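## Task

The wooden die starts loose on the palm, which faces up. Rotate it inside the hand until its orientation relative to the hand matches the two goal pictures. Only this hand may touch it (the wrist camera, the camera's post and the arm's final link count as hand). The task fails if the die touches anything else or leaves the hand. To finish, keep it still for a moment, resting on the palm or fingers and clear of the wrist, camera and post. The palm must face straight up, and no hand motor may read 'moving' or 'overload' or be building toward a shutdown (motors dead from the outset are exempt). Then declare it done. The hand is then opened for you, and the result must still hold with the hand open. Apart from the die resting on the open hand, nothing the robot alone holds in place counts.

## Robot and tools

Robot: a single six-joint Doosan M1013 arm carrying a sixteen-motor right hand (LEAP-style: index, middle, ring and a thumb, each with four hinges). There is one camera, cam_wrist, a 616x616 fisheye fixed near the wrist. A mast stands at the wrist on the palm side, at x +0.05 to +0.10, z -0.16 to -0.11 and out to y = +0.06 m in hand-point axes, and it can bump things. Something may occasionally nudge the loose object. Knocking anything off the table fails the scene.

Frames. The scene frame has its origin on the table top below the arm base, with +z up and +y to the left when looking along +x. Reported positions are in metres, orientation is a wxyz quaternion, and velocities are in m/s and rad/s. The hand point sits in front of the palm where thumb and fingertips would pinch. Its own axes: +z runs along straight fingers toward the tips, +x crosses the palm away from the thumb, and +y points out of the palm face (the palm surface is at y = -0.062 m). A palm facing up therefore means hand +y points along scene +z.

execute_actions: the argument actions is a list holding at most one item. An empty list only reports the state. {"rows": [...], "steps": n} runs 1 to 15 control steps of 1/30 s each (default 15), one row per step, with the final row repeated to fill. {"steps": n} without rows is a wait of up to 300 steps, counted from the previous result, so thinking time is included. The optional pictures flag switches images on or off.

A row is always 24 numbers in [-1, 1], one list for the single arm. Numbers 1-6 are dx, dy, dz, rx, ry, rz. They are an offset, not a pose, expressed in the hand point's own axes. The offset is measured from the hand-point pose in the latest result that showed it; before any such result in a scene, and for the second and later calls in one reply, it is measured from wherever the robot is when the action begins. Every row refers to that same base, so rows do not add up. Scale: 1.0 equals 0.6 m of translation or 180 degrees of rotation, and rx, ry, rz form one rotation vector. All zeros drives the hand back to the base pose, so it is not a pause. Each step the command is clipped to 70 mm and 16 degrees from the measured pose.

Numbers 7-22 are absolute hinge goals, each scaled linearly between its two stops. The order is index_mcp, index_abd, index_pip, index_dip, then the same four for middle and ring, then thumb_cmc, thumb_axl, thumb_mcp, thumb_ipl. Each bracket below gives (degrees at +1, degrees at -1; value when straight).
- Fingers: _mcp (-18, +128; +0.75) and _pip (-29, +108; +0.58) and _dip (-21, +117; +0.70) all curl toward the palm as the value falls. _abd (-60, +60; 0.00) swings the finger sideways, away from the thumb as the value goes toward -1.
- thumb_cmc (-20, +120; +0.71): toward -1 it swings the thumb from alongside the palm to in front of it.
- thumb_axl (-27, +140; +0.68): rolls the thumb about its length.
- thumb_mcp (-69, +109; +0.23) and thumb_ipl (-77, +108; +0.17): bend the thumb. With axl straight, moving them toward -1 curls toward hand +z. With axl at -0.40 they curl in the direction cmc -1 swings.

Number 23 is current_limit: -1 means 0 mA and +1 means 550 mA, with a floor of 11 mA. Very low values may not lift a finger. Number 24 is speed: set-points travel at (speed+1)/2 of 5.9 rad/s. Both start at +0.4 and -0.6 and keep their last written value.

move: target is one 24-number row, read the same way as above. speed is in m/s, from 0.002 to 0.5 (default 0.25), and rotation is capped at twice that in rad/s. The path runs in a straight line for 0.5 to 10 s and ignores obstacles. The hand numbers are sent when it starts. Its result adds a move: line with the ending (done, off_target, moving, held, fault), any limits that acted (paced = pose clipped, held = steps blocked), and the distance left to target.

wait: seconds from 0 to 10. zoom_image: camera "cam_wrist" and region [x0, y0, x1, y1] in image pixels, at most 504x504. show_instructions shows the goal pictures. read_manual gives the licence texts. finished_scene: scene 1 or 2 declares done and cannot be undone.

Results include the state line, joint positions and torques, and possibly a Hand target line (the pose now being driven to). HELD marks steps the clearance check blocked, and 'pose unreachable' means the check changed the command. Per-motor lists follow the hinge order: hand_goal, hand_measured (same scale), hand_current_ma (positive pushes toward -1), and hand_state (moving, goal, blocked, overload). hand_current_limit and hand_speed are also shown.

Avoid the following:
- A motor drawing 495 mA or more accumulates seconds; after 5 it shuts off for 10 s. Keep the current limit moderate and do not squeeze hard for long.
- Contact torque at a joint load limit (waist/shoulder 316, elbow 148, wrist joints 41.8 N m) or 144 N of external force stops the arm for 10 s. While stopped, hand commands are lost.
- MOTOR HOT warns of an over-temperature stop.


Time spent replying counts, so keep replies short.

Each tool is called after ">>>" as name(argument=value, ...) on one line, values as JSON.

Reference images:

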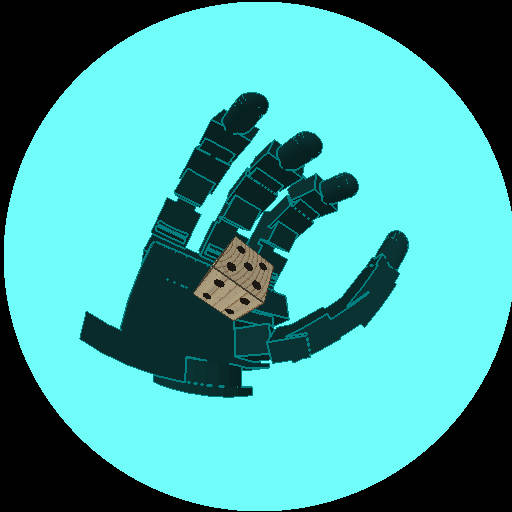

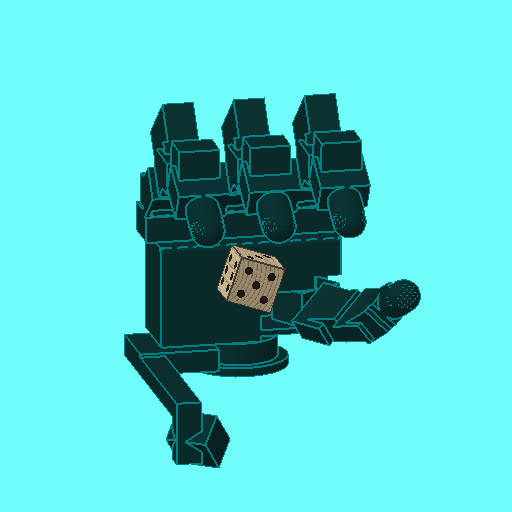

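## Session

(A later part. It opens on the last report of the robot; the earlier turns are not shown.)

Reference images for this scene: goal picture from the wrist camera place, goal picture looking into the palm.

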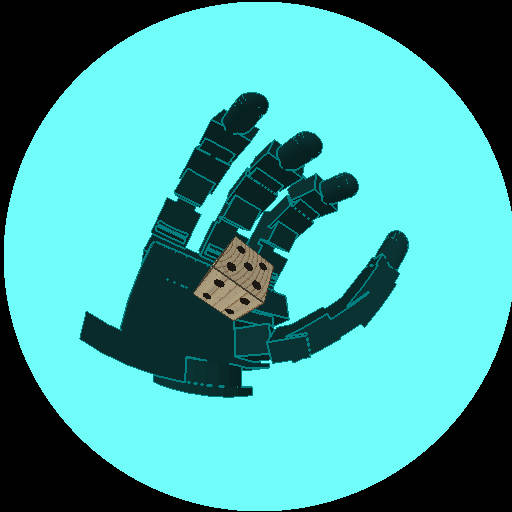

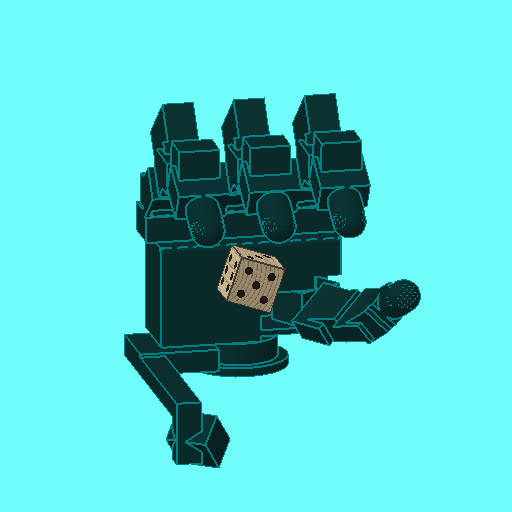

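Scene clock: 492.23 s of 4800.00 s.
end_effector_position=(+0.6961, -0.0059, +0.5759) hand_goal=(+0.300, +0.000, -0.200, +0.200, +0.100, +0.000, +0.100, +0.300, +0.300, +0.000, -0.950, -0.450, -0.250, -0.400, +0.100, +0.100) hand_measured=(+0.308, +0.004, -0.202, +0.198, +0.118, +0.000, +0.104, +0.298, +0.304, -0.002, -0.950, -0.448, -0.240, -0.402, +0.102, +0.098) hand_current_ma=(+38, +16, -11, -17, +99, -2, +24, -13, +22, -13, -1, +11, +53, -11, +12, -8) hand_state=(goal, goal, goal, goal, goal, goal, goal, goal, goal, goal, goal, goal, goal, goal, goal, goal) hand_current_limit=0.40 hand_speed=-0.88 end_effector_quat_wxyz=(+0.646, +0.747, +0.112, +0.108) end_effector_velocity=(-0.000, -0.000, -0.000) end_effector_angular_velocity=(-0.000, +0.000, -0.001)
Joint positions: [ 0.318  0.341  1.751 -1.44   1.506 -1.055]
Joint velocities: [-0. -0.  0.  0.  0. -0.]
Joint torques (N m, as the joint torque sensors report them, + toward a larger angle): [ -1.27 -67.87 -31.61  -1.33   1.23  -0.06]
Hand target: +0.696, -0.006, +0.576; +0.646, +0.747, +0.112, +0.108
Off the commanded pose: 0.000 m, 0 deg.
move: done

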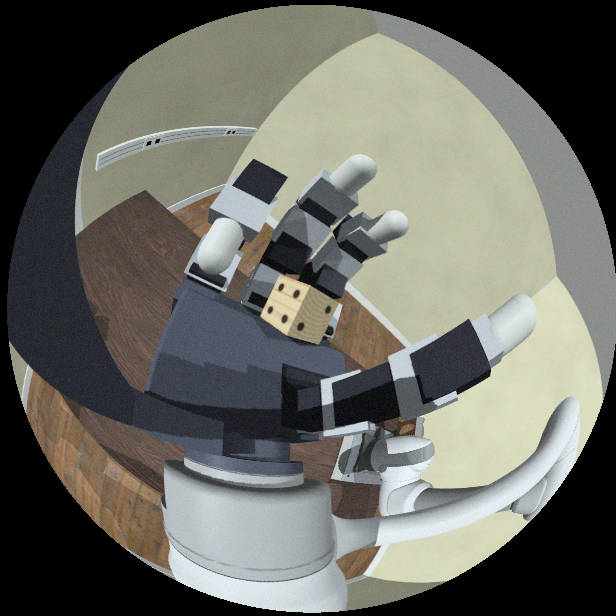

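>>> move(target=[0,0,0,0.03,0,0,0.5,0.0,-0.2,0.2,-0.15,0,0.2,0.3,0.3,0,-0.95,-0.45,-0.35,0.27,-0.1,0.0,0.4,-0.9], speed=0.08)

>>> zoom_image(camera="cam_wrist", region=[160, 190, 430, 440])

Scene clock: 501.17 s of 4800.00 s.
end_effector_position=(+0.6961, -0.0058, +0.5759) hand_goal=(+0.500, +0.000, -0.200, +0.200, -0.150, +0.000, +0.200, +0.300, +0.300, +0.000, -0.950, -0.450, -0.350, +0.270, -0.100, +0.000) hand_measured=(+0.508, +0.004, -0.200, +0.198, -0.132, +0.000, +0.198, +0.298, +0.304, -0.002, -0.950, -0.448, -0.348, +0.270, -0.102, +0.000) hand_current_ma=(+46, +16, -5, -14, +100, -2, -9, -13, +25, -13, -1, +11, +13, -6, -7, +6) hand_state=(goal, goal, goal, goal, goal, goal, goal, goal, goal, goal, goal, goal, goal, goal, goal, goal) hand_current_limit=0.40 hand_speed=-0.90 end_effector_quat_wxyz=(+0.610, +0.777, +0.117, +0.102) end_effector_velocity=(-0.000, -0.000, +0.000) end_effector_angular_velocity=(+0.000, -0.000, -0.001)
Joint positions: [ 0.323  0.322  1.727 -1.351  1.473 -1.103]
Joint velocities: [-0.    -0.    -0.     0.001  0.     0.   ]
Joint torques (N m, as the joint torque sensors report them, + toward a larger angle): [ -1.5  -66.32 -33.69  -1.32   1.2   -0.44]
Hand target: +0.696, -0.006, +0.576; +0.610, +0.777, +0.117, +0.102
Off the commanded pose: 0.000 m, 0 deg.
move: done

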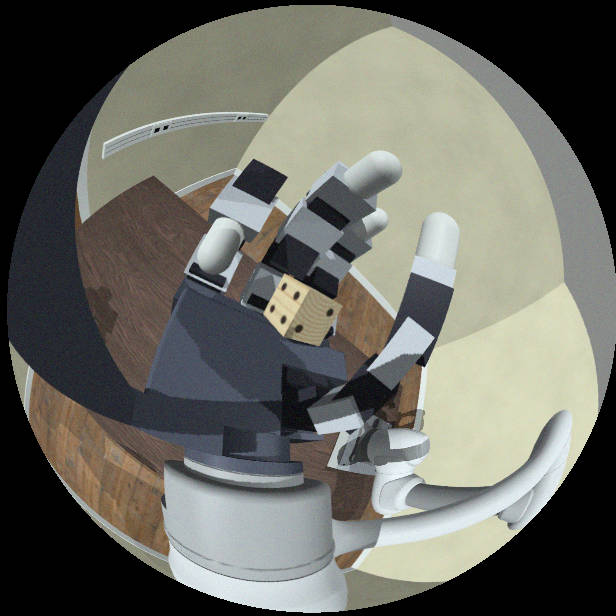

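Region (160, 190, 430, 440) of cam_wrist's 616x616 image, scaled by 1.867, with more detail than that image has; it fills the top 467 rows of this view, and the rest is white.

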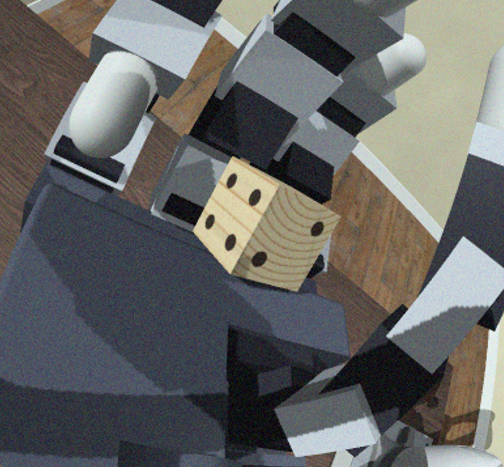

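>>> move(target=[0,0,0,-0.11,0,0,0.55,0.2,-0.8,-0.2,0.55,-0.2,-0.8,-0.2,0.2,-0.3,-0.2,0.2,-0.35,0.27,-0.1,0.0,0.4,-0.8], speed=0.08)

>>> zoom_image(camera="cam_wrist", region=[160, 190, 430, 440])

Scene clock: 514.90 s of 4800.00 s.
end_effector_position=(+0.6961, -0.0060, +0.5759) hand_goal=(+0.550, +0.200, -0.800, -0.200, +0.550, -0.200, -0.800, -0.200, +0.200, -0.300, -0.200, +0.200, -0.350, +0.270, -0.100, +0.000) hand_measured=(+0.558, +0.196, -0.798, -0.198, +0.556, -0.198, -0.798, -0.198, +0.214, -0.298, -0.204, +0.196, -0.348, +0.270, -0.102, +0.000) hand_current_ma=(+45, -15, +7, +11, +32, +12, +7, +11, +84, +10, -16, -18, +13, -6, -8, +6) hand_state=(goal, goal, goal, goal, goal, goal, goal, goal, goal, goal, goal, goal, goal, goal, goal, goal) hand_current_limit=0.40 hand_speed=-0.80 end_effector_quat_wxyz=(+0.734, +0.661, +0.098, +0.121) end_effector_velocity=(-0.000, -0.000, +0.000) end_effector_angular_velocity=(-0.008, -0.002, -0.001)
Joint positions: [ 0.289  0.397  1.804 -1.669  1.616 -0.944]
Joint velocities: [-0.002  0.002  0.002 -0.007  0.004  0.002]
Joint torques (N m, as the joint torque sensors report them, + toward a larger angle): [ -2.18 -69.13 -28.94  -1.93   1.79  -0.58]
Hand target: +0.696, -0.006, +0.576; +0.734, +0.661, +0.098, +0.121
Off the commanded pose: 0.000 m, 0 deg.
move: done

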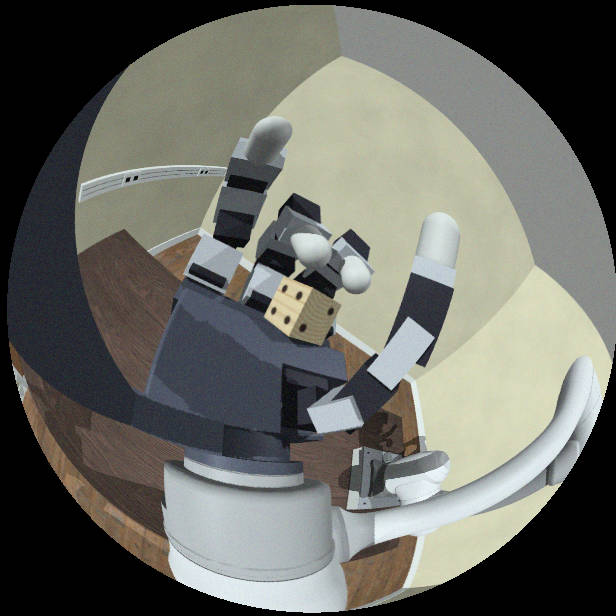

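Region (160, 190, 430, 440) of cam_wrist's 616x616 image, scaled by 1.867, with more detail than that image has; it fills the top 467 rows of this view, and the rest is white.

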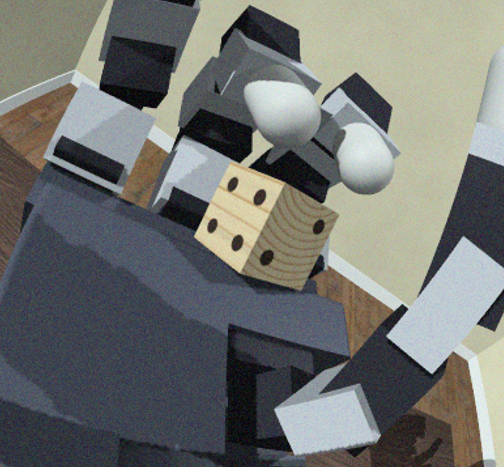

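Curling the tips lower, then pushing from behind.

>>> move(target=[0,0,0,0,0,0,0.6,0.3,-0.9,-0.5,0.6,-0.3,-0.9,-0.5,0.2,-0.3,-0.2,0.2,-0.35,0.27,-0.1,0.0,0.4,-0.8])

>>> move(target=[0,0,0,0,0,0,0.3,0.3,-0.9,-0.5,0.3,-0.3,-0.9,-0.5,0.2,-0.3,-0.2,0.2,-0.35,0.27,-0.1,0.0,0.4,-0.88])

>>> zoom_image(camera="cam_wrist", region=[160, 190, 430, 440])

Scene clock: 522.47 s of 4800.00 s.
end_effector_position=(+0.6961, -0.0060, +0.5759) hand_goal=(+0.600, +0.300, -0.900, -0.500, +0.600, -0.300, -0.900, -0.500, +0.200, -0.300, -0.200, +0.200, -0.350, +0.270, -0.100, +0.000) hand_measured=(+0.614, +0.298, -0.878, -0.470, +0.614, -0.298, -0.866, -0.464, +0.214, -0.298, -0.204, +0.196, -0.348, +0.270, -0.102, +0.000) hand_current_ma=(+78, -10, +128, +164, +79, +12, +169, +196, +84, +10, -16, -18, +13, -6, -8, +6) hand_state=(goal, goal, blocked, blocked, goal, goal, blocked, blocked, goal, goal, goal, goal, goal, goal, goal, goal) hand_current_limit=0.40 hand_speed=-0.80 end_effector_quat_wxyz=(+0.734, +0.661, +0.098, +0.121) end_effector_velocity=(+0.000, +0.000, -0.000) end_effector_angular_velocity=(+0.000, +0.002, +0.001)
Joint positions: [ 0.289  0.397  1.804 -1.669  1.616 -0.944]
Joint velocities: [ 0.001 -0.     0.001  0.    -0.001 -0.001]
Joint torques (N m, as the joint torque sensors report them, + toward a larger angle): [ -2.39 -70.77 -29.13  -2.25   1.88  -0.19]
Hand target: +0.696, -0.006, +0.576; +0.734, +0.661, +0.098, +0.121
Off the commanded pose: 0.000 m, 0 deg.
move: done

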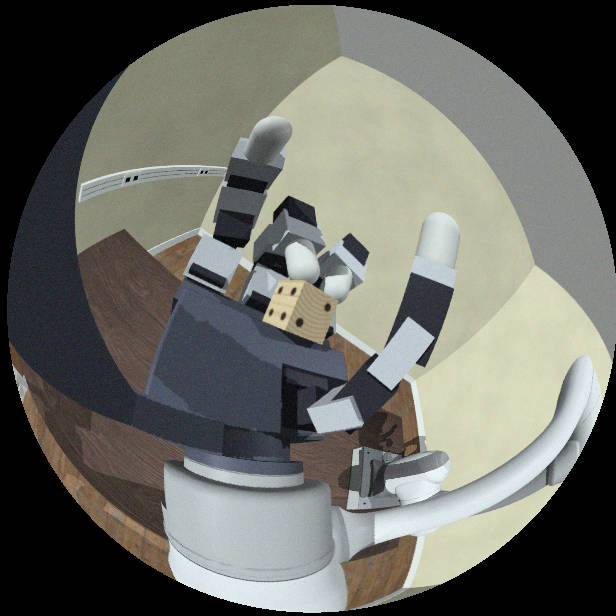

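Scene clock: 523.00 s of 4800.00 s.
end_effector_position=(+0.6961, -0.0060, +0.5759) hand_goal=(+0.300, +0.300, -0.900, -0.500, +0.300, -0.300, -0.900, -0.500, +0.200, -0.300, -0.200, +0.200, -0.350, +0.270, -0.100, +0.000) hand_measured=(+0.582, +0.302, -0.866, -0.476, +0.584, -0.302, -0.852, -0.470, +0.214, -0.298, -0.204, +0.196, -0.348, +0.270, -0.102, +0.000) hand_current_ma=(+384, +8, +203, +136, +384, -9, +246, +161, +84, +10, -16, -18, +13, -6, -8, +6) hand_state=(blocked, goal, blocked, blocked, blocked, goal, blocked, blocked, goal, goal, goal, goal, goal, goal, goal, goal) hand_current_limit=0.40 hand_speed=-0.88 end_effector_quat_wxyz=(+0.734, +0.661, +0.098, +0.121) end_effector_velocity=(+0.000, +0.001, +0.000) end_effector_angular_velocity=(+0.000, +0.001, +0.002)
Joint positions: [ 0.289  0.397  1.804 -1.669  1.616 -0.944]
Joint velocities: [ 0.001  0.    -0.    -0.    -0.001 -0.001]
Joint torques (N m, as the joint torque sensors report them, + toward a larger angle): [ -1.68 -71.92 -29.21  -2.38   1.85  -0.15]
Hand target: +0.696, -0.006, +0.576; +0.734, +0.661, +0.098, +0.121
Off the commanded pose: 0.000 m, 0 deg.
move: done

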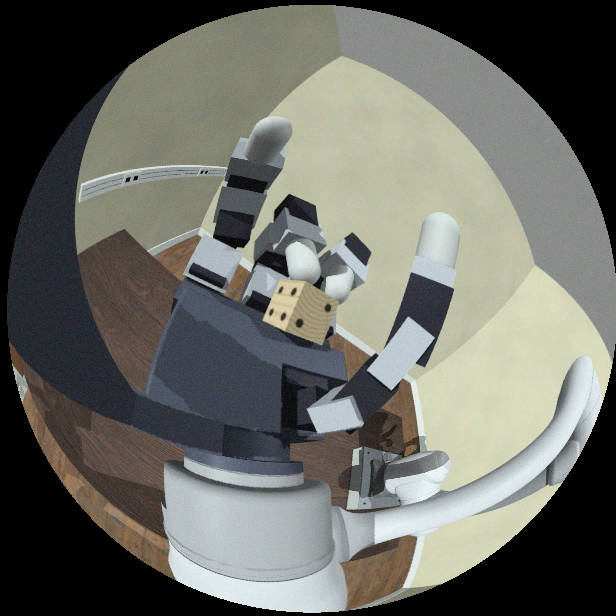

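Region (160, 190, 430, 440) of cam_wrist's 616x616 image, scaled by 1.867, with more detail than that image has; it fills the top 467 rows of this view, and the rest is white.

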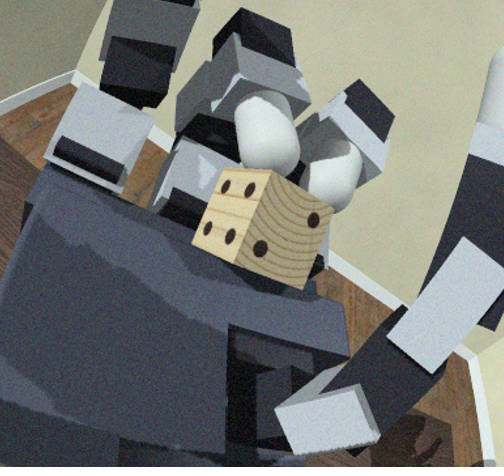

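>>> move(target=[0,0,0,0,0,0,0.45,0.3,-0.95,-0.2,0.45,-0.3,-0.95,-0.2,0.2,-0.3,-0.2,0.2,-0.35,0.27,-0.1,0.0,0.4,-0.9])

>>> zoom_image(camera="cam_wrist", region=[160, 190, 430, 440])

Scene clock: 536.70 s of 4800.00 s.
end_effector_position=(+0.6961, -0.0060, +0.5759) hand_goal=(+0.450, +0.300, -0.950, -0.200, +0.450, -0.300, -0.950, -0.200, +0.200, -0.300, -0.200, +0.200, -0.350, +0.270, -0.100, +0.000) hand_measured=(+0.490, +0.294, -0.914, -0.196, +0.490, -0.298, -0.896, -0.194, +0.214, -0.298, -0.204, +0.196, -0.348, +0.270, -0.102, +0.000) hand_current_ma=(+213, -23, +208, +22, +214, +10, +276, +37, +84, +10, -16, -18, +13, -6, -8, +6) hand_state=(blocked, goal, blocked, goal, blocked, goal, blocked, goal, goal, goal, goal, goal, goal, goal, goal, goal) hand_current_limit=0.40 hand_speed=-0.90 end_effector_quat_wxyz=(+0.734, +0.661, +0.098, +0.121) end_effector_velocity=(-0.000, +0.001, -0.000) end_effector_angular_velocity=(-0.000, +0.000, +0.000)
Joint positions: [ 0.289  0.397  1.804 -1.669  1.616 -0.944]
Joint velocities: [ 0.001 -0.     0.001  0.001  0.001  0.   ]
Joint torques (N m, as the joint torque sensors report them, + toward a larger angle): [ -0.78 -69.37 -29.76  -2.36   1.59  -0.2 ]
Hand target: +0.696, -0.006, +0.576; +0.734, +0.661, +0.098, +0.121
Off the commanded pose: 0.000 m, 0 deg.
move: done

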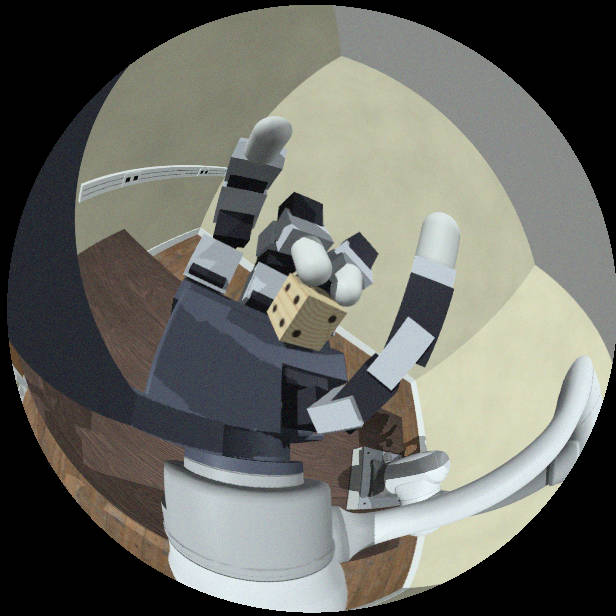

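Region (160, 190, 430, 440) of cam_wrist's 616x616 image, scaled by 1.867, with more detail than that image has; it fills the top 467 rows of this view, and the rest is white.

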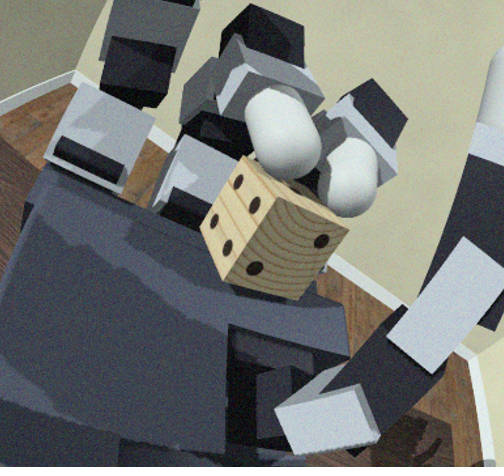

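Progress; continuing the same drag.

>>> move(target=[0,0,0,0,0,0,0.3,0.3,-0.9,0.05,0.3,-0.3,-0.9,0.05,0.2,-0.3,-0.2,0.2,-0.35,0.27,-0.1,0.0,0.4,-0.9])

>>> zoom_image(camera="cam_wrist", region=[160, 190, 430, 440])

Scene clock: 543.37 s of 4800.00 s.
end_effector_position=(+0.6961, -0.0060, +0.5759) hand_goal=(+0.300, +0.300, -0.900, +0.050, +0.300, -0.300, -0.900, +0.050, +0.200, -0.300, -0.200, +0.200, -0.350, +0.270, -0.100, +0.000) hand_measured=(+0.314, +0.296, -0.900, +0.046, +0.314, -0.302, -0.900, +0.046, +0.214, -0.298, -0.204, +0.196, -0.348, +0.270, -0.102, +0.000) hand_current_ma=(+76, -13, +2, -21, +72, -7, +3, -16, +84, +10, -16, -18, +13, -6, -8, +6) hand_state=(goal, goal, goal, goal, goal, goal, goal, goal, goal, goal, goal, goal, goal, goal, goal, goal) hand_current_limit=0.40 hand_speed=-0.90 end_effector_quat_wxyz=(+0.734, +0.661, +0.098, +0.121) end_effector_velocity=(+0.000, -0.000, -0.000) end_effector_angular_velocity=(+0.000, +0.001, +0.000)
Joint positions: [ 0.289  0.397  1.804 -1.669  1.616 -0.944]
Joint velocities: [-0.001  0.     0.    -0.    -0.001 -0.   ]
Joint torques (N m, as the joint torque sensors report them, + toward a larger angle): [ -0.43 -69.03 -29.25  -2.23   1.76  -0.12]
Hand target: +0.696, -0.006, +0.576; +0.734, +0.661, +0.098, +0.121
Off the commanded pose: 0.000 m, 0 deg.
move: done

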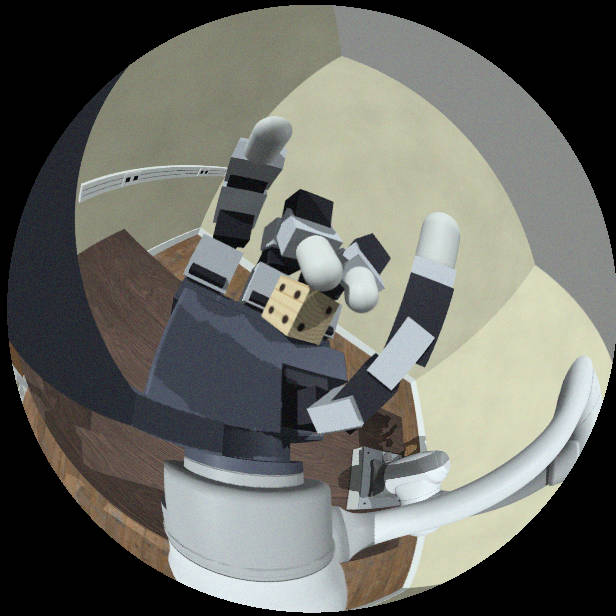

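Region (160, 190, 430, 440) of cam_wrist's 616x616 image, scaled by 1.867, with more detail than that image has; it fills the top 467 rows of this view, and the rest is white.

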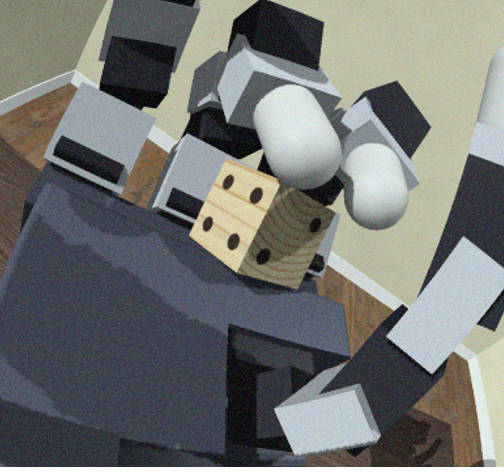

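>>> move(target=[0,0,0,0.13,0,-0.03,0.4,0,0.1,0.2,0.5,0,0.1,0.2,-0.1,0,0.1,0.28,-0.2,0.27,0,0.0,0.4,-0.85], speed=0.08)

>>> move(target=[0,0,0,0,0,-0.05,-0.2,0,0.1,0.2,0.55,0,0.1,0.2,-0.1,0,0.1,0.28,-0.2,0.27,0,0.0,0.4,-0.88], speed=0.06)

>>> zoom_image(camera="cam_wrist", region=[160, 190, 430, 440])

Scene clock: 558.40 s of 4800.00 s.
end_effector_position=(+0.6961, -0.0058, +0.5759) hand_goal=(+0.400, +0.000, +0.100, +0.200, +0.500, +0.000, +0.100, +0.200, -0.100, +0.000, +0.100, +0.280, -0.200, +0.270, +0.000, +0.000) hand_measured=(+0.410, +0.004, +0.100, +0.198, +0.508, -0.002, +0.100, +0.198, -0.088, -0.004, +0.098, +0.278, -0.198, +0.270, -0.004, +0.000) hand_current_ma=(+50, +13, -2, -13, +48, -14, -1, -13, +70, -15, -11, -16, +7, -6, -22, +6) hand_state=(goal, goal, goal, goal, goal, goal, goal, goal, goal, goal, goal, goal, goal, goal, goal, goal) hand_current_limit=0.40 hand_speed=-0.85 end_effector_quat_wxyz=(+0.590, +0.791, +0.151, +0.064) end_effector_velocity=(-0.000, -0.001, -0.000) end_effector_angular_velocity=(+0.002, +0.002, -0.002)
Joint positions: [ 0.325  0.307  1.718 -1.283  1.47  -1.224]
Joint velocities: [-0.001 -0.001 -0.     0.003  0.001 -0.002]
Joint torques (N m, as the joint torque sensors report them, + toward a larger angle): [ -1.29 -65.43 -33.81  -1.47   1.41  -0.17]
Hand target: +0.696, -0.006, +0.576; +0.590, +0.791, +0.151, +0.064
Off the commanded pose: 0.000 m, 0 deg.
move: done

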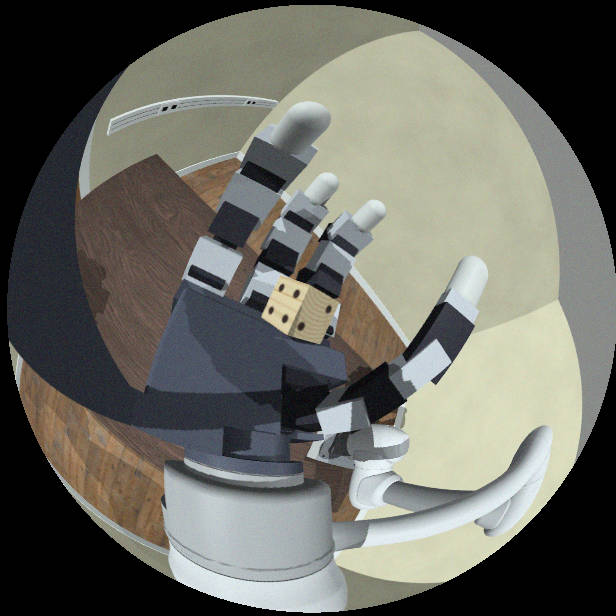

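Scene clock: 560.80 s of 4800.00 s.
end_effector_position=(+0.6961, -0.0058, +0.5759) hand_goal=(-0.200, +0.000, +0.100, +0.200, +0.550, +0.000, +0.100, +0.200, -0.100, +0.000, +0.100, +0.280, -0.200, +0.270, +0.000, +0.000) hand_measured=(-0.184, +0.002, +0.100, +0.198, +0.558, -0.002, +0.100, +0.198, -0.088, -0.004, +0.098, +0.278, -0.198, +0.270, -0.004, +0.000) hand_current_ma=(+90, +10, -2, -13, +48, -14, +0, -13, +70, -15, -10, -16, +7, -6, -22, +6) hand_state=(goal, goal, goal, goal, goal, goal, goal, goal, goal, goal, goal, goal, goal, goal, goal, goal) hand_current_limit=0.40 hand_speed=-0.88 end_effector_quat_wxyz=(+0.593, +0.776, +0.213, +0.018) end_effector_velocity=(+0.001, +0.001, -0.000) end_effector_angular_velocity=(+0.002, -0.001, +0.003)
Joint positions: [ 0.326  0.288  1.747 -1.284  1.468 -1.372]
Joint velocities: [ 0.    -0.    -0.     0.001 -0.003  0.   ]
Joint torques (N m, as the joint torque sensors report them, + toward a larger angle): [ -1.11 -63.17 -33.96  -1.06   1.16  -0.21]
Hand target: +0.696, -0.006, +0.576; +0.593, +0.776, +0.213, +0.018
Off the commanded pose: 0.000 m, 0 deg.
move: done

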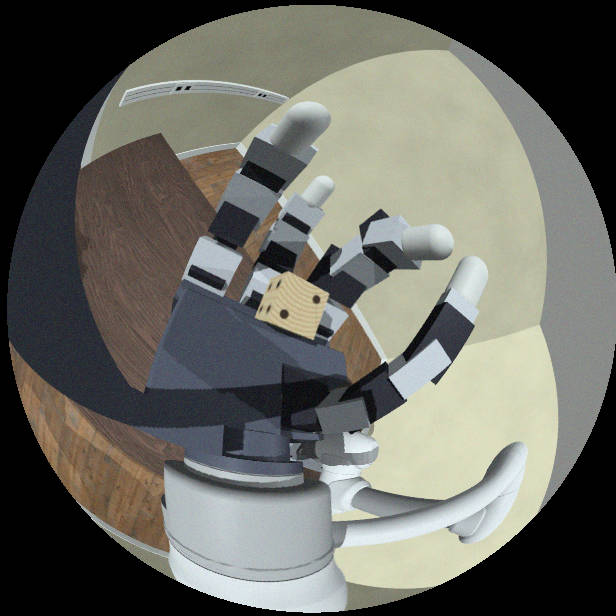

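Region (160, 190, 430, 440) of cam_wrist's 616x616 image, scaled by 1.867, with more detail than that image has; it fills the top 467 rows of this view, and the rest is white.

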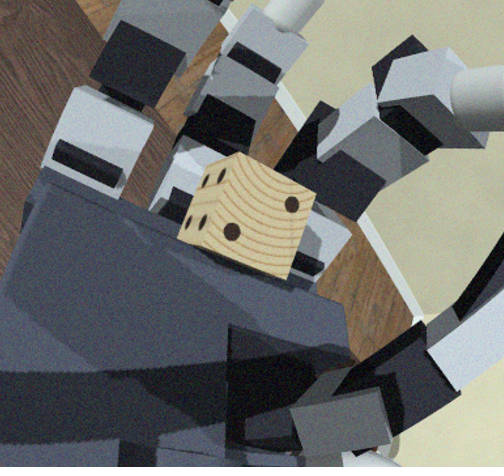

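>>> move(target=[0,0,0,-0.17,0.02,0.0,0.2,0,-0.95,-0.45,0.3,0,0.1,0.3,0.3,0,-0.95,-0.45,-0.95,-0.4,-0.4,0.1,0.4,-0.8], speed=0.1)

>>> move(target=[0,0,0,0,0,0.08,0.3,0.8,-0.95,-0.4,0.2,0,0.1,0.3,0.3,-0.8,-0.95,-0.4,-0.95,-0.4,-0.4,0.1,0.4,-0.8], speed=0.08)

Scene clock: 576.00 s of 4800.00 s.
end_effector_position=(+0.6961, -0.0060, +0.5760) hand_goal=(+0.200, +0.000, -0.950, -0.450, +0.300, +0.000, +0.100, +0.300, +0.300, +0.000, -0.950, -0.450, -0.950, -0.400, -0.400, +0.100) hand_measured=(+0.206, +0.002, -0.950, -0.448, +0.318, -0.002, +0.100, +0.298, +0.306, -0.004, -0.950, -0.448, -0.958, -0.398, -0.404, +0.096) hand_current_ma=(+28, +10, +1, +11, +99, -14, +1, -13, +31, -15, +1, +11, -39, +7, -27, -31) hand_state=(goal, goal, goal, goal, goal, goal, goal, goal, goal, goal, goal, goal, goal, goal, goal, goal) hand_current_limit=0.40 hand_speed=-0.80 end_effector_quat_wxyz=(+0.770, +0.592, +0.219, +0.097) end_effector_velocity=(-0.000, +0.001, +0.000) end_effector_angular_velocity=(-0.006, -0.002, +0.002)
Joint positions: [ 0.263  0.343  1.942 -1.865  1.54  -1.076]
Joint velocities: [-0.     0.001  0.002 -0.006  0.003  0.003]
Joint torques (N m, as the joint torque sensors report them, + toward a larger angle): [ -4.52 -64.28 -27.5   -2.53   1.88   0.03]
Hand target: +0.696, -0.006, +0.576; +0.770, +0.591, +0.219, +0.097
Off the commanded pose: 0.000 m, 0 deg.
move: done

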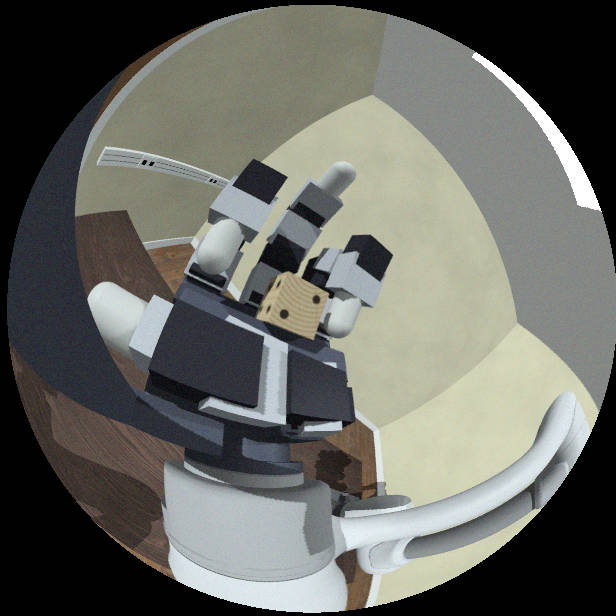

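Scene clock: 577.87 s of 4800.00 s.
end_effector_position=(+0.6961, -0.0060, +0.5759) hand_goal=(+0.300, +0.800, -0.950, -0.400, +0.200, +0.000, +0.100, +0.300, +0.300, -0.800, -0.950, -0.400, -0.950, -0.400, -0.400, +0.100) hand_measured=(+0.300, +0.620, -0.930, -0.404, +0.216, -0.002, +0.100, +0.298, +0.308, -0.730, -0.908, -0.404, -0.958, -0.398, -0.404, +0.096) hand_current_ma=(-3, -385, +120, -17, +85, -14, +1, -13, +49, +331, +210, -19, -39, +7, -27, -31) hand_state=(goal, blocked, blocked, goal, goal, goal, goal, goal, goal, blocked, blocked, goal, goal, goal, goal, goal) hand_current_limit=0.40 hand_speed=-0.80 end_effector_quat_wxyz=(+0.752, +0.614, +0.143, +0.193) end_effector_velocity=(+0.000, +0.000, +0.001) end_effector_angular_velocity=(+0.003, -0.008, +0.003)
Joint positions: [ 0.271  0.368  1.898 -1.859  1.541 -0.846]
Joint velocities: [ 0.001  0.001 -0.002 -0.001  0.     0.007]
Joint torques (N m, as the joint torque sensors report them, + toward a larger angle): [ -2.63 -65.73 -27.62  -2.59   1.65   0.05]
Hand target: +0.696, -0.006, +0.576; +0.752, +0.614, +0.143, +0.193
Off the commanded pose: 0.000 m, 0 deg.
move: done

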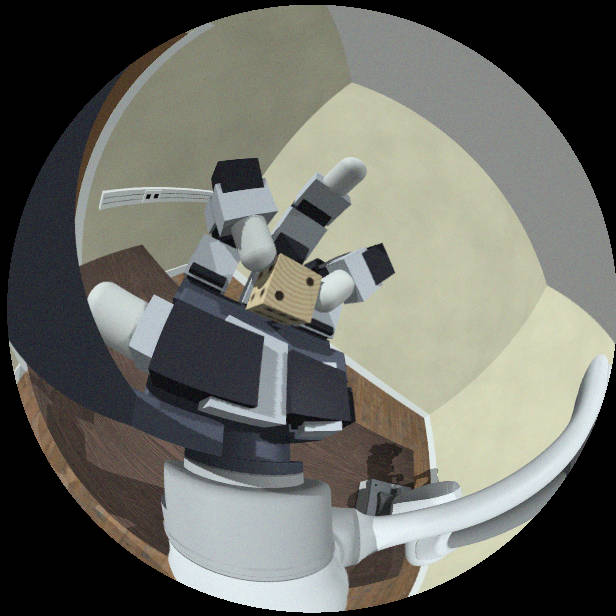

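>>> move(target=[0,0,0,-0.05,0,0,-0.1,0.8,-0.95,-0.4,0.15,0,0.1,0.3,-0.1,-0.8,-0.95,-0.4,-0.95,-0.4,-0.4,0.1,0.4,-0.85], speed=0.08)

>>> move(target=[0,0,0,0,0,0,0.0,0.0,-0.8,-0.4,-0.2,0,0.2,0.3,0.0,0,-0.8,-0.4,-0.95,-0.4,-0.4,0.1,0.4,-0.8])

Scene clock: 589.73 s of 4800.00 s.
end_effector_position=(+0.6961, -0.0061, +0.5760) hand_goal=(-0.100, +0.800, -0.950, -0.400, +0.150, +0.000, +0.100, +0.300, -0.100, -0.800, -0.950, -0.400, -0.950, -0.400, -0.400, +0.100) hand_measured=(-0.064, +0.748, -0.860, -0.384, +0.162, -0.002, +0.100, +0.298, -0.044, -0.782, -0.852, -0.388, -0.958, -0.400, -0.404, +0.096) hand_current_ma=(+193, -233, +385, +86, +63, -13, +1, -13, +334, +86, +385, +75, -39, +2, -27, -31) hand_state=(blocked, blocked, blocked, goal, goal, goal, goal, goal, blocked, goal, blocked, goal, goal, goal, goal, goal) hand_current_limit=0.40 hand_speed=-0.85 end_effector_quat_wxyz=(+0.797, +0.553, +0.128, +0.203) end_effector_velocity=(+0.000, -0.000, -0.000) end_effector_angular_velocity=(-0.000, +0.000, +0.000)
Joint positions: [ 0.236  0.412  1.911 -1.996  1.644 -0.786]
Joint velocities: [-0.     0.     0.    -0.001 -0.     0.   ]
Joint torques (N m, as the joint torque sensors report them, + toward a larger angle): [ -0.61 -68.57 -26.71  -2.62   1.56  -0.2 ]
Hand target: +0.696, -0.006, +0.576; +0.797, +0.553, +0.128, +0.203
Off the commanded pose: 0.000 m, 0 deg.
move: done

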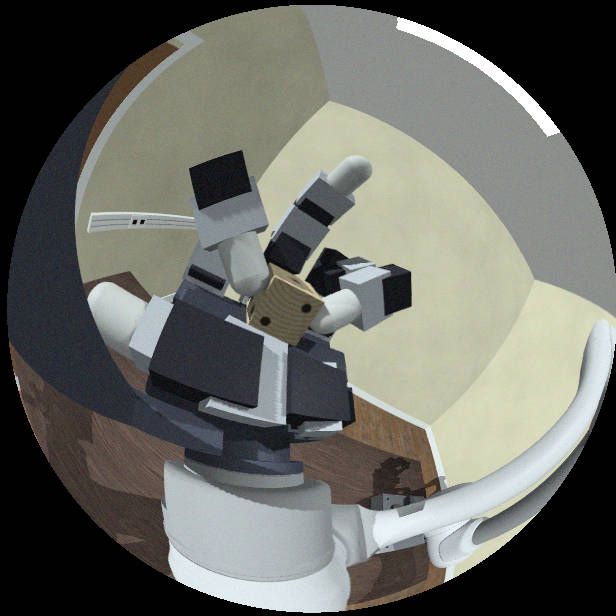

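Scene clock: 591.43 s of 4800.00 s.
end_effector_position=(+0.6961, -0.0061, +0.5760) hand_goal=(+0.000, +0.000, -0.800, -0.400, -0.200, +0.000, +0.200, +0.300, +0.000, +0.000, -0.800, -0.400, -0.950, -0.400, -0.400, +0.100) hand_measured=(-0.002, +0.004, -0.806, -0.398, -0.198, -0.002, +0.196, +0.298, -0.002, -0.002, -0.808, -0.398, -0.958, -0.400, -0.404, +0.096) hand_current_ma=(-12, +16, -37, +13, +13, -13, -21, -13, -11, -14, -38, +13, -39, +2, -27, -31) hand_state=(goal, goal, goal, goal, goal, goal, goal, goal, goal, goal, goal, goal, goal, goal, goal, goal) hand_current_limit=0.40 hand_speed=-0.80 end_effector_quat_wxyz=(+0.797, +0.553, +0.128, +0.203) end_effector_velocity=(+0.000, +0.000, +0.000) end_effector_angular_velocity=(-0.000, -0.000, +0.000)
Joint positions: [ 0.236  0.412  1.911 -1.996  1.644 -0.786]
Joint velocities: [-0.  0.  0. -0.  0.  0.]
Joint torques (N m, as the joint torque sensors report them, + toward a larger angle): [ -1.59 -68.02 -26.75  -2.68   1.64  -0.05]
Hand target: +0.696, -0.006, +0.576; +0.797, +0.553, +0.128, +0.203
Off the commanded pose: 0.000 m, 0 deg.
move: done

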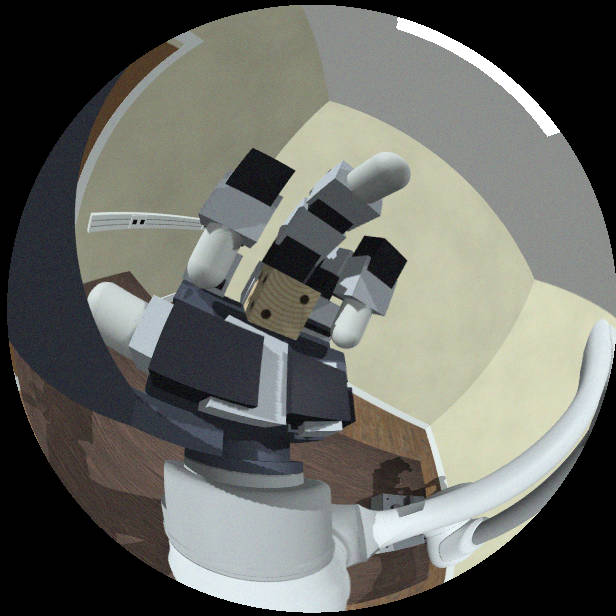

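It fell back; repeating with the larger tilt that worked before.

>>> move(target=[0,0,0,-0.08,0,0,0.3,0.0,-0.95,-0.45,0.15,0,0.1,0.3,0.3,0,-0.95,-0.45,-0.95,-0.4,-0.4,0.1,0.4,-0.7], speed=0.1)

>>> move(target=[0,0,0,0,0,0,0.3,0.8,-0.95,-0.4,0.15,0,0.1,0.3,0.3,-0.8,-0.95,-0.4,-0.95,-0.4,-0.4,0.1,0.4,-0.7])

>>> move(target=[0,0,0,0,0,0,-0.1,0.8,-0.95,-0.4,0.15,0,0.1,0.3,-0.1,-0.8,-0.95,-0.4,-0.95,-0.4,-0.4,0.1,0.4,-0.85])

>>> move(target=[0,0,0,0,0,0,0.0,0.0,-0.8,-0.4,-0.2,0,0.2,0.3,0.0,0,-0.8,-0.4,-0.95,-0.4,-0.4,0.1,0.4,-0.8])

Scene clock: 603.87 s of 4800.00 s.
end_effector_position=(+0.6961, -0.0062, +0.5760) hand_goal=(+0.300, +0.000, -0.950, -0.450, +0.150, +0.000, +0.100, +0.300, +0.300, +0.000, -0.950, -0.450, -0.950, -0.400, -0.400, +0.100) hand_measured=(+0.300, +0.004, -0.950, -0.448, +0.150, -0.002, +0.102, +0.298, +0.300, -0.002, -0.950, -0.448, -0.958, -0.400, -0.404, +0.096) hand_current_ma=(+2, +16, +0, +13, +4, -13, +8, -13, +2, -14, +0, +13, -39, -5, -27, -31) hand_state=(goal, goal, goal, goal, goal, goal, goal, goal, goal, goal, goal, goal, goal, goal, goal, goal) hand_current_limit=0.40 hand_speed=-0.70 end_effector_quat_wxyz=(+0.860, +0.449, +0.102, +0.218) end_effector_velocity=(+0.000, +0.001, -0.000) end_effector_angular_velocity=(-0.005, -0.000, +0.002)
Joint positions: [ 0.166  0.48   1.911 -2.206  1.819 -0.727]
Joint velocities: [-0.001  0.001  0.    -0.006  0.002  0.   ]
Joint torques (N m, as the joint torque sensors report them, + toward a larger angle): [ -1.58 -74.94 -24.51  -3.14   1.34  -0.22]
Hand target: +0.696, -0.006, +0.576; +0.861, +0.449, +0.102, +0.218
Off the commanded pose: 0.000 m, 0 deg.
move: done

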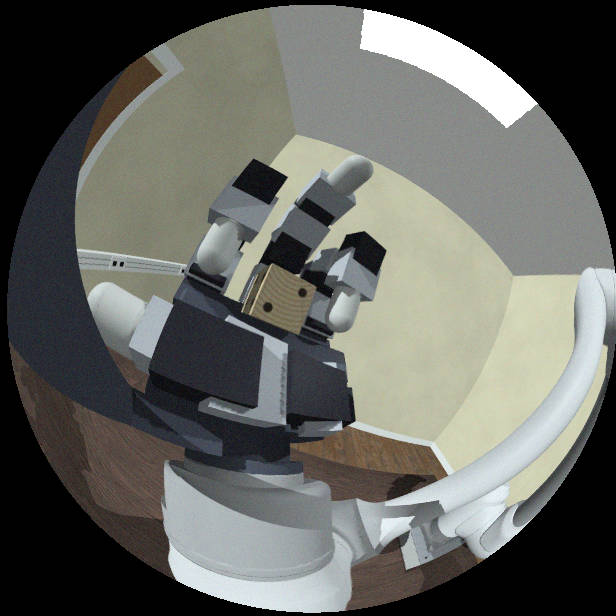

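Scene clock: 605.17 s of 4800.00 s.
end_effector_position=(+0.6961, -0.0062, +0.5760) hand_goal=(+0.300, +0.800, -0.950, -0.400, +0.150, +0.000, +0.100, +0.300, +0.300, -0.800, -0.950, -0.400, -0.950, -0.400, -0.400, +0.100) hand_measured=(+0.300, +0.650, -0.928, -0.402, +0.150, -0.002, +0.102, +0.298, +0.300, -0.684, -0.922, -0.402, -0.958, -0.400, -0.404, +0.096) hand_current_ma=(+2, -385, +131, -16, +4, -13, +8, -13, +2, +383, +140, -16, -39, -5, -27, -31) hand_state=(goal, blocked, blocked, goal, goal, goal, goal, goal, goal, blocked, blocked, goal, goal, goal, goal, goal) hand_current_limit=0.40 hand_speed=-0.70 end_effector_quat_wxyz=(+0.860, +0.449, +0.102, +0.218) end_effector_velocity=(-0.000, -0.001, -0.000) end_effector_angular_velocity=(+0.001, +0.001, -0.001)
Joint positions: [ 0.166  0.48   1.911 -2.206  1.819 -0.727]
Joint velocities: [-0.001 -0.     0.     0.    -0.001  0.   ]
Joint torques (N m, as the joint torque sensors report them, + toward a larger angle): [ -0.45 -73.69 -24.78  -2.8    1.7   -0.12]
Hand target: +0.696, -0.006, +0.576; +0.860, +0.449, +0.102, +0.218
Off the commanded pose: 0.000 m, 0 deg.
move: done

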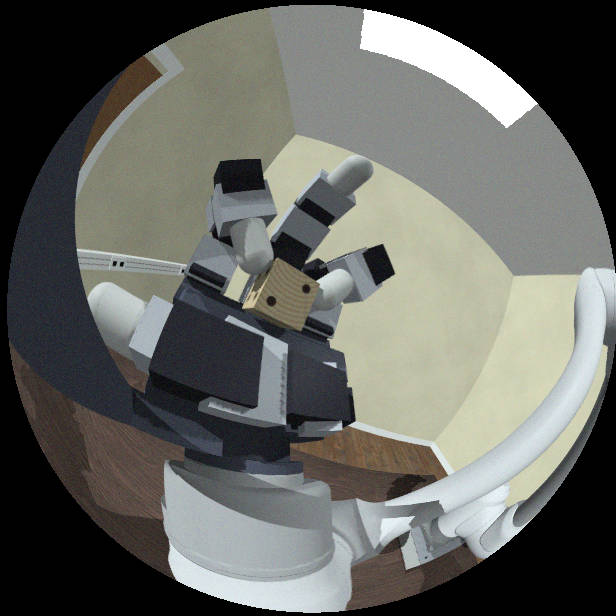

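Scene clock: 606.60 s of 4800.00 s.
end_effector_position=(+0.6961, -0.0062, +0.5760) hand_goal=(-0.100, +0.800, -0.950, -0.400, +0.150, +0.000, +0.100, +0.300, -0.100, -0.800, -0.950, -0.400, -0.950, -0.400, -0.400, +0.100) hand_measured=(-0.050, +0.776, -0.860, -0.386, +0.150, -0.002, +0.102, +0.298, -0.058, -0.784, -0.830, -0.384, -0.958, -0.400, -0.404, +0.096) hand_current_ma=(+265, -105, +385, +81, +4, -13, +8, -13, +251, +78, +385, +91, -39, -5, -27, -31) hand_state=(blocked, blocked, blocked, goal, goal, goal, goal, goal, blocked, goal, blocked, goal, goal, goal, goal, goal) hand_current_limit=0.40 hand_speed=-0.85 end_effector_quat_wxyz=(+0.860, +0.449, +0.102, +0.218) end_effector_velocity=(+0.000, -0.001, +0.000) end_effector_angular_velocity=(-0.001, -0.001, -0.002)
Joint positions: [ 0.166  0.48   1.911 -2.206  1.819 -0.727]
Joint velocities: [-0.002  0.    -0.    -0.001  0.001  0.   ]
Joint torques (N m, as the joint torque sensors report them, + toward a larger angle): [ -1.92 -73.03 -25.11  -2.7    1.52  -0.08]
Hand target: +0.696, -0.006, +0.576; +0.860, +0.449, +0.102, +0.218
Off the commanded pose: 0.000 m, 0 deg.
move: done

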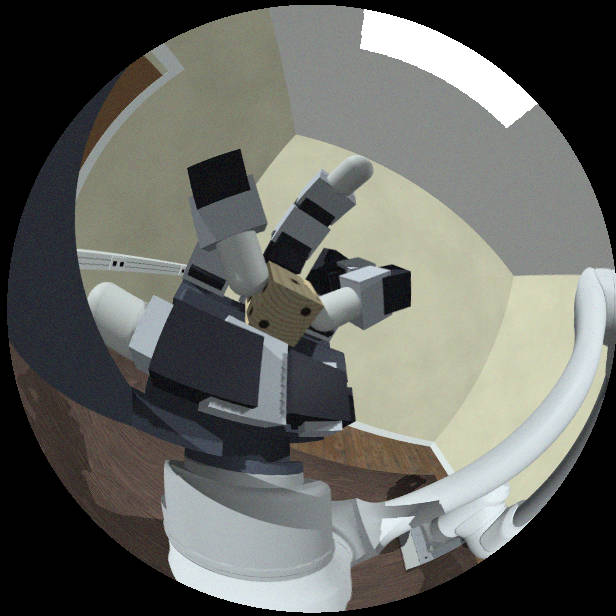

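Scene clock: 608.30 s of 4800.00 s.
end_effector_position=(+0.6961, -0.0062, +0.5760) hand_goal=(+0.000, +0.000, -0.800, -0.400, -0.200, +0.000, +0.200, +0.300, +0.000, +0.000, -0.800, -0.400, -0.950, -0.400, -0.400, +0.100) hand_measured=(-0.006, +0.004, -0.806, -0.398, -0.200, -0.002, +0.194, +0.298, -0.006, -0.002, -0.806, -0.398, -0.958, -0.402, -0.404, +0.096) hand_current_ma=(-33, +16, -36, +14, -4, -13, -30, -13, -32, -14, -35, +14, -39, -8, -27, -31) hand_state=(goal, goal, goal, goal, goal, goal, goal, goal, goal, goal, goal, goal, goal, goal, goal, goal) hand_current_limit=0.40 hand_speed=-0.80 end_effector_quat_wxyz=(+0.860, +0.449, +0.102, +0.218) end_effector_velocity=(-0.000, +0.000, -0.001) end_effector_angular_velocity=(+0.001, +0.002, +0.001)
Joint positions: [ 0.166  0.48   1.911 -2.206  1.819 -0.727]
Joint velocities: [ 0.     0.     0.001  0.001 -0.001  0.   ]
Joint torques (N m, as the joint torque sensors report them, + toward a larger angle): [  0.46 -73.08 -25.35  -2.8    1.5   -0.33]
Hand target: +0.696, -0.006, +0.576; +0.860, +0.449, +0.102, +0.218
Off the commanded pose: 0.000 m, 0 deg.
move: done

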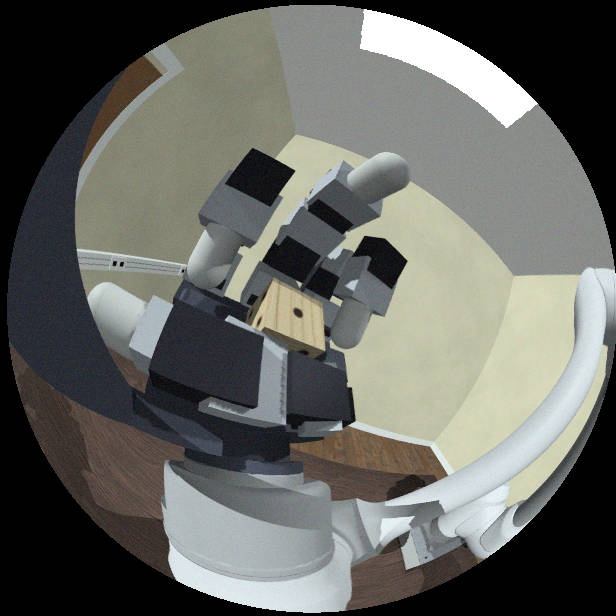

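>>> move(target=[0,0,0,0.195,0,-0.005,0.0,0.0,-0.8,-0.4,-0.2,0,0.2,0.3,-0.35,-0.5,-0.7,-0.2,-0.95,-0.4,-0.4,0.1,0.4,-0.8], speed=0.12)

>>> move(target=[0,0,0,0,0,0,-0.1,0.6,-0.85,-0.3,-0.2,0,0.2,0.3,-0.35,-0.5,-0.7,-0.2,0,-0.4,0.1,0.1,0.4,-0.7])

Scene clock: 630.10 s of 4800.00 s.
end_effector_position=(+0.6960, -0.0059, +0.5759) hand_goal=(+0.000, +0.000, -0.800, -0.400, -0.200, +0.000, +0.200, +0.300, -0.350, -0.500, -0.700, -0.200, -0.950, -0.400, -0.400, +0.100) hand_measured=(+0.000, +0.004, -0.806, -0.398, -0.198, -0.002, +0.196, +0.298, -0.346, -0.484, -0.700, -0.202, -0.946, -0.404, -0.406, +0.096) hand_current_ma=(+5, +15, -36, +12, +6, -13, -19, -13, +25, +78, -3, -15, +18, -22, -33, -31) hand_state=(goal, goal, goal, goal, goal, goal, goal, goal, goal, goal, goal, goal, goal, goal, goal, goal) hand_current_limit=0.40 hand_speed=-0.80 end_effector_quat_wxyz=(+0.687, +0.687, +0.166, +0.170) end_effector_velocity=(+0.000, +0.001, +0.001) end_effector_angular_velocity=(+0.005, +0.002, +0.001)
Joint positions: [ 0.305  0.313  1.869 -1.668  1.427 -0.964]
Joint velocities: [ 0.002 -0.002 -0.002  0.006 -0.003 -0.004]
Joint torques (N m, as the joint torque sensors report them, + toward a larger angle): [ -0.96 -60.37 -30.79  -2.71   1.71  -0.26]
Hand target: +0.696, -0.006, +0.576; +0.687, +0.687, +0.166, +0.170
Off the commanded pose: 0.000 m, 0 deg.
move: done

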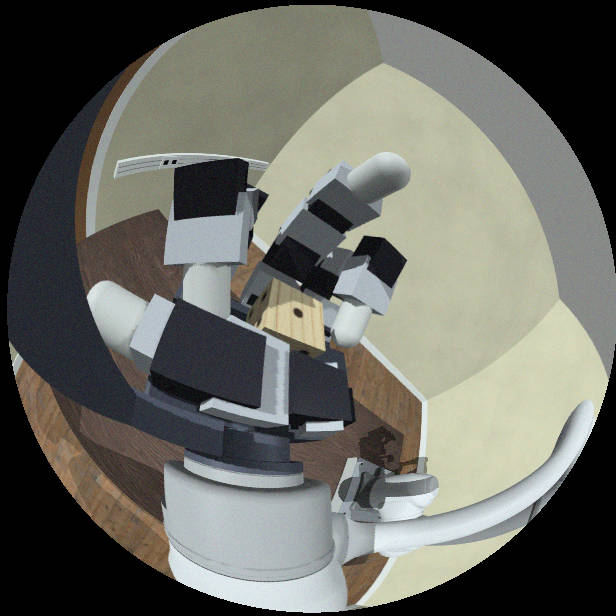

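Scene clock: 631.70 s of 4800.00 s.
end_effector_position=(+0.6961, -0.0059, +0.5759) hand_goal=(-0.100, +0.600, -0.850, -0.300, -0.200, +0.000, +0.200, +0.300, -0.350, -0.500, -0.700, -0.200, +0.000, -0.400, +0.100, +0.100) hand_measured=(-0.092, +0.598, -0.850, -0.304, -0.198, -0.002, +0.196, +0.298, -0.348, -0.498, -0.700, -0.202, +0.004, -0.402, +0.100, +0.098) hand_current_ma=(+42, -12, +0, -18, +6, -13, -19, -13, +12, +10, +1, -14, +23, -14, +6, -9) hand_state=(goal, goal, goal, goal, goal, goal, goal, goal, goal, goal, goal, goal, goal, goal, goal, goal) hand_current_limit=0.40 hand_speed=-0.70 end_effector_quat_wxyz=(+0.687, +0.687, +0.166, +0.170) end_effector_velocity=(-0.000, -0.000, +0.001) end_effector_angular_velocity=(-0.002, +0.000, -0.002)
Joint positions: [ 0.305  0.313  1.869 -1.668  1.427 -0.964]
Joint velocities: [-0.001  0.    -0.    -0.001  0.002 -0.001]
Joint torques (N m, as the joint torque sensors report them, + toward a larger angle): [ -1.8  -61.98 -30.29  -2.27   1.62  -0.15]
Hand target: +0.696, -0.006, +0.576; +0.687, +0.687, +0.166, +0.170
Off the commanded pose: 0.000 m, 0 deg.
move: done

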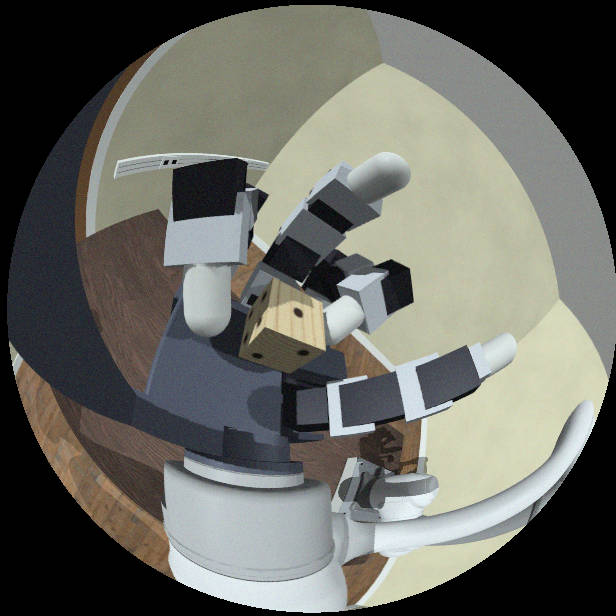

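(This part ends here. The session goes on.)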